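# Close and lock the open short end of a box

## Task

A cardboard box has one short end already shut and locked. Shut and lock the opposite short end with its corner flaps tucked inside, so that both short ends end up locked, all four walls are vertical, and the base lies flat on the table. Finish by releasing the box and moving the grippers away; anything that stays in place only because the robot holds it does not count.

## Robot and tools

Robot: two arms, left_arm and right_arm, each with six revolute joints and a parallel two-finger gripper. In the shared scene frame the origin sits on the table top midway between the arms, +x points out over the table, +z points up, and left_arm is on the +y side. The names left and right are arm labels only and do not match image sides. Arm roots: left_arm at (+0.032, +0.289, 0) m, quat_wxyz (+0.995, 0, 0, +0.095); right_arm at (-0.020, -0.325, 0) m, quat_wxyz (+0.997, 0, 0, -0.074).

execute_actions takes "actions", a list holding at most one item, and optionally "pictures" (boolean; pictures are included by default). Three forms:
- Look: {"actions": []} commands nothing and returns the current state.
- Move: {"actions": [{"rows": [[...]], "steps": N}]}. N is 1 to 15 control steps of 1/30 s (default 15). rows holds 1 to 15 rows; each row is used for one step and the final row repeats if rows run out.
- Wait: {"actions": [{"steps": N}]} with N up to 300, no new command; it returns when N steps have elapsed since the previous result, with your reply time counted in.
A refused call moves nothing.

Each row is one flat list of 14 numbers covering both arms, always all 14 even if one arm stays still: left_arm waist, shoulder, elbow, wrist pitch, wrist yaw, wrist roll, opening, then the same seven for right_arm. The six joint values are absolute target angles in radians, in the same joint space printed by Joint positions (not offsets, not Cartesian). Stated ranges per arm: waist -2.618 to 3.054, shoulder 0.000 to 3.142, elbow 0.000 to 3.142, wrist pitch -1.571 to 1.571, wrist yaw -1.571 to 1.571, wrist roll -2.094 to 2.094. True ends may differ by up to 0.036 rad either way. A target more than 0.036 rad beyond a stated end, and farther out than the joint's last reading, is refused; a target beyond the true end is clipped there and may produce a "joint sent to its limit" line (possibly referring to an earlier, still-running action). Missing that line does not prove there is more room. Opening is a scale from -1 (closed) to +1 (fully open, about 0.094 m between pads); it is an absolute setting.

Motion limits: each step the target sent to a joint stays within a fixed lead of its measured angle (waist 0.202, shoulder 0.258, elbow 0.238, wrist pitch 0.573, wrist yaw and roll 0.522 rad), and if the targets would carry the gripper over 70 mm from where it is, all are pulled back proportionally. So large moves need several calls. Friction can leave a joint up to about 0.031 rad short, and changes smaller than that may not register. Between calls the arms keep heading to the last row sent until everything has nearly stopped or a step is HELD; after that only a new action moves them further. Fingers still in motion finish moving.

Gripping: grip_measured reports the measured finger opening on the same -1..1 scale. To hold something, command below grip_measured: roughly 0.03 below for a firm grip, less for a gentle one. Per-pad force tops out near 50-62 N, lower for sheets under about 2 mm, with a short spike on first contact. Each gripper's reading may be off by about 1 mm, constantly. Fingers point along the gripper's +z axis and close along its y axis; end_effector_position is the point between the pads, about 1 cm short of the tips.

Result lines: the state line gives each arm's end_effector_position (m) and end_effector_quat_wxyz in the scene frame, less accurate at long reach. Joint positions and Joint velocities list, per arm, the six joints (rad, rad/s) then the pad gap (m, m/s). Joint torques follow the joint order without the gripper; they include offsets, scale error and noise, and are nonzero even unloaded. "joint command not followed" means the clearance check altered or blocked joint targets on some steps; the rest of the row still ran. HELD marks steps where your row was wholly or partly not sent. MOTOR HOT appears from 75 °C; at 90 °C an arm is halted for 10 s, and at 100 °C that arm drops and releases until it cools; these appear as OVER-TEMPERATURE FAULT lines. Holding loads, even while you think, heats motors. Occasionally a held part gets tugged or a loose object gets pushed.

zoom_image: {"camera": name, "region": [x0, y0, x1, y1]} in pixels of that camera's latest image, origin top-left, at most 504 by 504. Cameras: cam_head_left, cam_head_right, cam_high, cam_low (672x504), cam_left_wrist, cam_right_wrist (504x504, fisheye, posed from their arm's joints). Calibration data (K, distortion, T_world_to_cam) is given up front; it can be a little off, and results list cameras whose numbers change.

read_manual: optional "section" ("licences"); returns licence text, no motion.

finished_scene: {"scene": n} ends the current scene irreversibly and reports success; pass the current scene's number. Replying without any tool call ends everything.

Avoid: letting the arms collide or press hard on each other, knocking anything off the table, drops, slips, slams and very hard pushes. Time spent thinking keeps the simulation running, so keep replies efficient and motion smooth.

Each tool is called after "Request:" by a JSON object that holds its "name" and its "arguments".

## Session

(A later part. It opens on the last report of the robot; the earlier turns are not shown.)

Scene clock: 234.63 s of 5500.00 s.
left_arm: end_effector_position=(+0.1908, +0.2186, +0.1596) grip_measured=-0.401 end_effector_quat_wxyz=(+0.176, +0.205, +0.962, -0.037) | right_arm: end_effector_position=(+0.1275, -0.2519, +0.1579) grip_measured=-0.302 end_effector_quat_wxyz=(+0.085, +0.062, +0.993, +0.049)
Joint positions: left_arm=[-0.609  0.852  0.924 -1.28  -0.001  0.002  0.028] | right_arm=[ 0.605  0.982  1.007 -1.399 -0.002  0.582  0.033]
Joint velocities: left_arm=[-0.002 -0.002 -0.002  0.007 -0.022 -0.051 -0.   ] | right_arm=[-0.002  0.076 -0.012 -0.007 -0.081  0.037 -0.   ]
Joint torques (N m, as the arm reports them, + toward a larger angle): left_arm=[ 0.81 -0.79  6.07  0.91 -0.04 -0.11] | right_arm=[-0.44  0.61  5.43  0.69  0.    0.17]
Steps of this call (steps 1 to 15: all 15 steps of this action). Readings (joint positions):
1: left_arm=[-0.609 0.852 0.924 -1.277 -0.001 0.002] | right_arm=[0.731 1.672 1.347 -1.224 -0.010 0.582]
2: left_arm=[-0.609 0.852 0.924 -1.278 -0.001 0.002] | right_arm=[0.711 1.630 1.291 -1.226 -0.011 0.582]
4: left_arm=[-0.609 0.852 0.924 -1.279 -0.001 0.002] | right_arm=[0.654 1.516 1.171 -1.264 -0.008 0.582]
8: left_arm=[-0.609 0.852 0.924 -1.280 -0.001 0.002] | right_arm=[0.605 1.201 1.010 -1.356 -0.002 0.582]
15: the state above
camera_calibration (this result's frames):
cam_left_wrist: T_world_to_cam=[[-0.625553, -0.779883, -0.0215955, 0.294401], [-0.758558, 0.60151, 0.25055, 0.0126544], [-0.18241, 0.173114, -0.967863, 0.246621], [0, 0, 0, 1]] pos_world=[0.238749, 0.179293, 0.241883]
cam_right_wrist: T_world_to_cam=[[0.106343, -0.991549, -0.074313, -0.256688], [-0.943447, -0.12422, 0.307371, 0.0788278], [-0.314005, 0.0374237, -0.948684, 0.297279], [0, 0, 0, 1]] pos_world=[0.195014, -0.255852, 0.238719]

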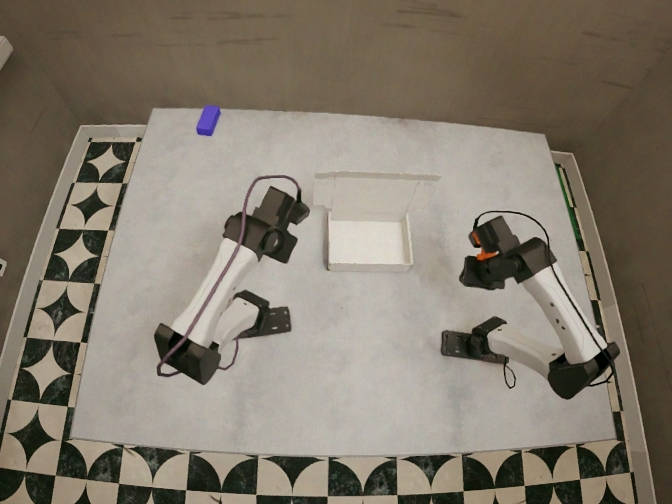

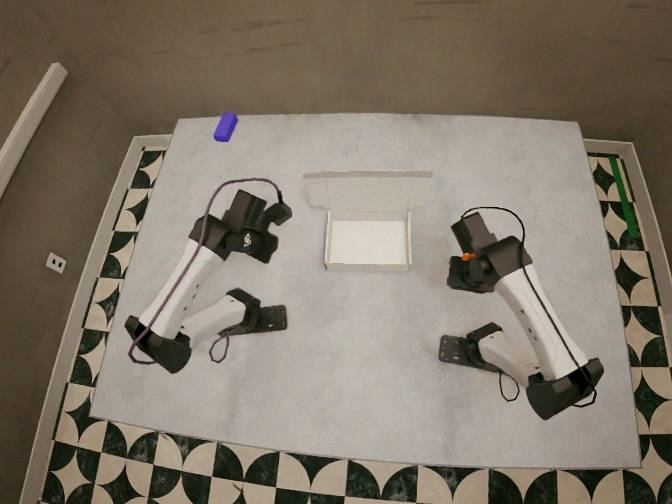

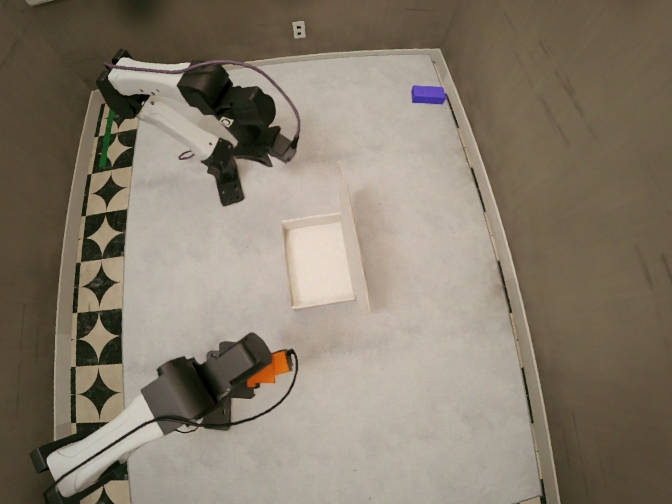

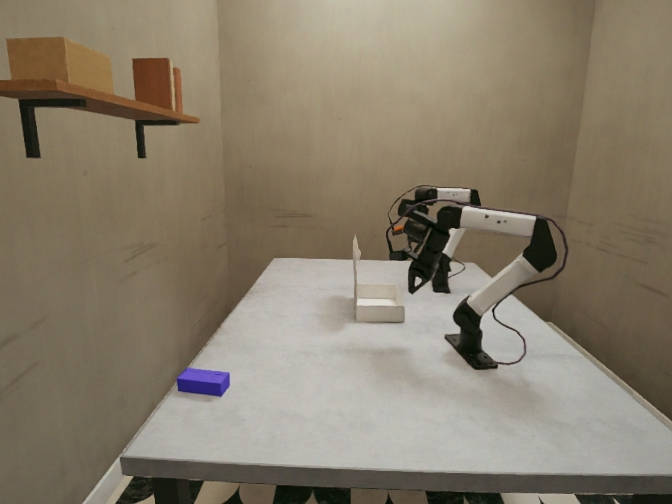

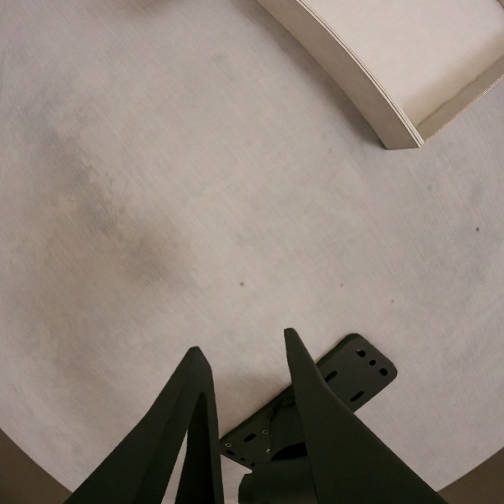

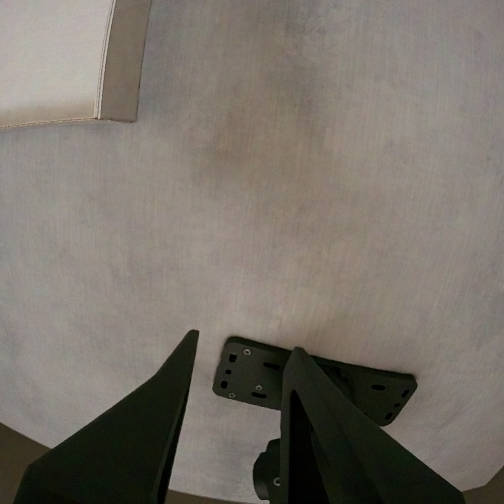

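Request:
{"name": "execute_actions", "arguments": {"actions": []}}

Request:
{"name": "finished_scene", "arguments": {"scene": 2}}

Scene clock: 237.27 s of 5500.00 s.
left_arm: end_effector_position=(+0.1908, +0.2186, +0.1596) grip_measured=-0.401 end_effector_quat_wxyz=(+0.176, +0.205, +0.962, -0.037) | right_arm: end_effector_position=(+0.1276, -0.2518, +0.1575) grip_measured=-0.302 end_effector_quat_wxyz=(+0.083, +0.062, +0.993, +0.049)
Joint positions: left_arm=[-0.609  0.852  0.924 -1.28  -0.001  0.002  0.028] | right_arm=[ 0.605  0.986  1.007 -1.399 -0.002  0.582  0.033]
Joint velocities: left_arm=[-0.012 -0.012 -0.007 -0.007  0.037  0.051 -0.001] | right_arm=[-0.017  0.002 -0.007  0.007  0.066  0.007  0.001]
Joint torques (N m, as the arm reports them, + toward a larger angle): left_arm=[ 0.83 -0.74  6.24  0.92 -0.05 -0.07] | right_arm=[-0.41  0.59  5.41  0.67  0.01  0.17]
Steps of this call (steps 1 to 15: the robot went on to your last target; steps 16 to 79: nothing new was sent). Readings (joint positions):
1: left_arm=[-0.609 0.852 0.924 -1.280 -0.001 0.002] | right_arm=[0.605 0.985 1.007 -1.399 -0.002 0.582]
2: left_arm=[-0.609 0.852 0.924 -1.280 -0.001 0.002] | right_arm=[0.605 0.986 1.007 -1.399 -0.002 0.582]
4: left_arm=[-0.609 0.852 0.924 -1.280 -0.001 0.002] | right_arm=[0.605 0.986 1.007 -1.399 -0.002 0.582]
8: left_arm=[-0.609 0.852 0.924 -1.280 -0.001 0.002] | right_arm=[0.605 0.986 1.007 -1.399 -0.002 0.582]
79: the state above
All arms were judged still, so your last target was given up. Only a new action makes them travel on or press farther. Fingers that are still opening or closing keep moving.
camera_calibration (this result's frames):
cam_left_wrist: T_world_to_cam=[[-0.625553, -0.779883, -0.0215955, 0.294401], [-0.758558, 0.60151, 0.25055, 0.0126544], [-0.18241, 0.173114, -0.967863, 0.246621], [0, 0, 0, 1]] pos_world=[0.238749, 0.179293, 0.241883]
cam_right_wrist: T_world_to_cam=[[0.106116, -0.99166, -0.0731374, -0.256858], [-0.942495, -0.123752, 0.310464, 0.078627], [-0.316926, 0.0359866, -0.947767, 0.296714], [0, 0, 0, 1]] pos_world=[0.195398, -0.255663, 0.238019]

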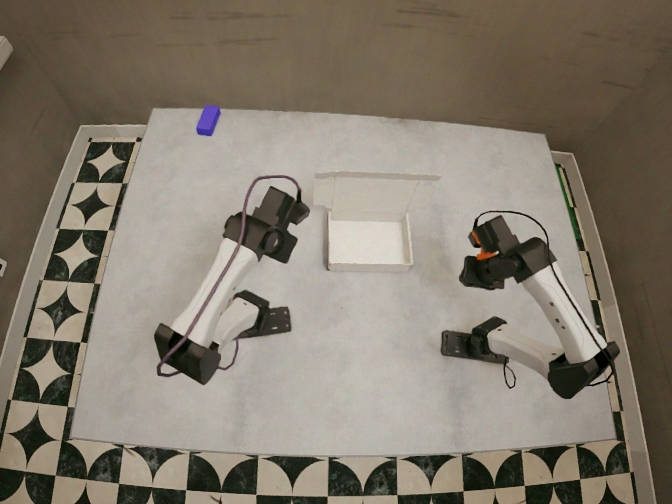

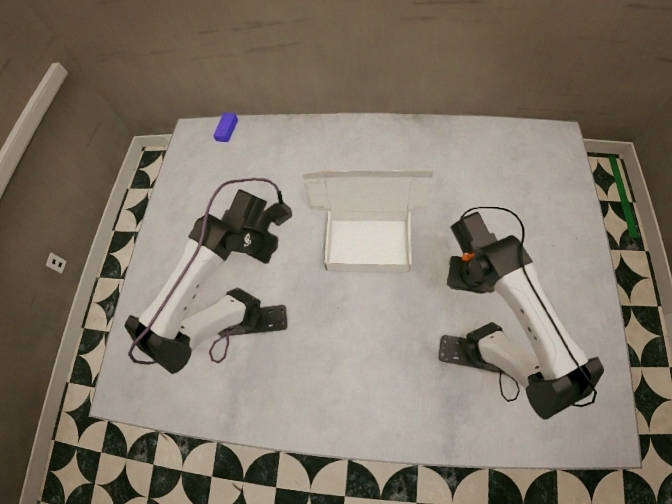

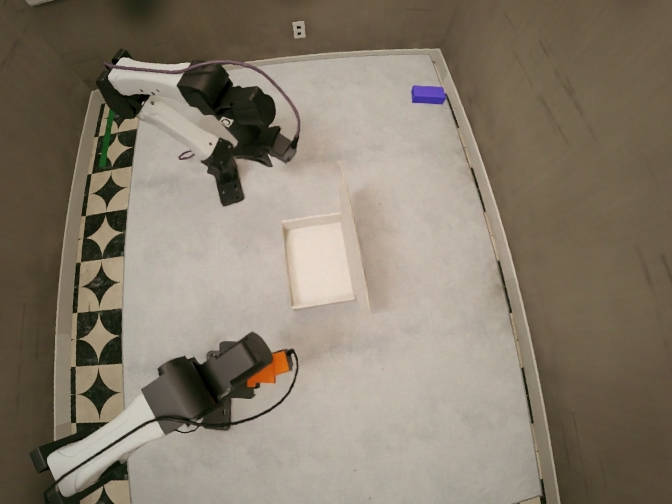

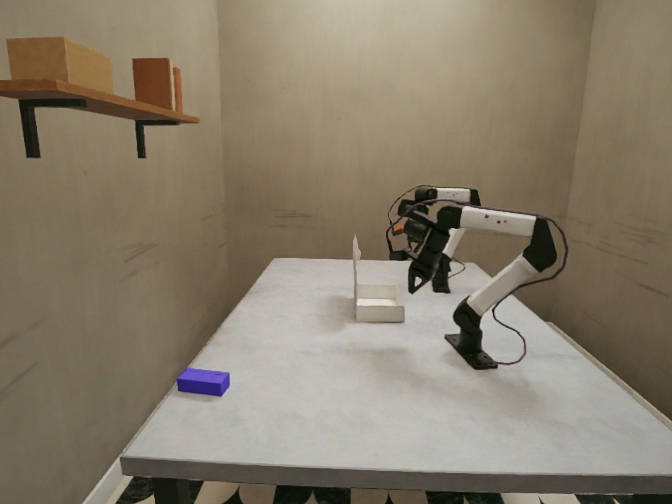

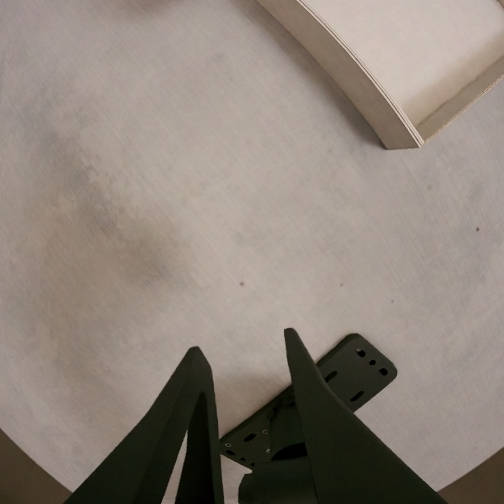

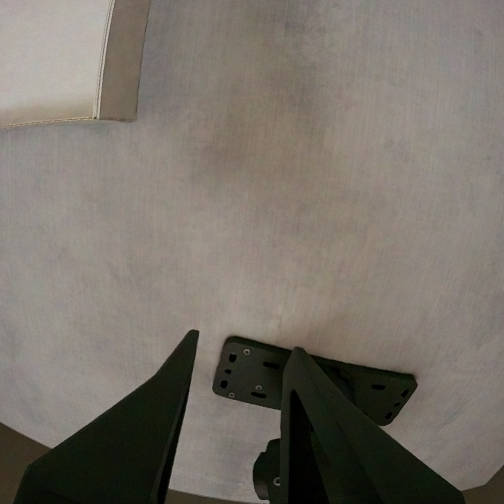

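The scene is finished: the task was done.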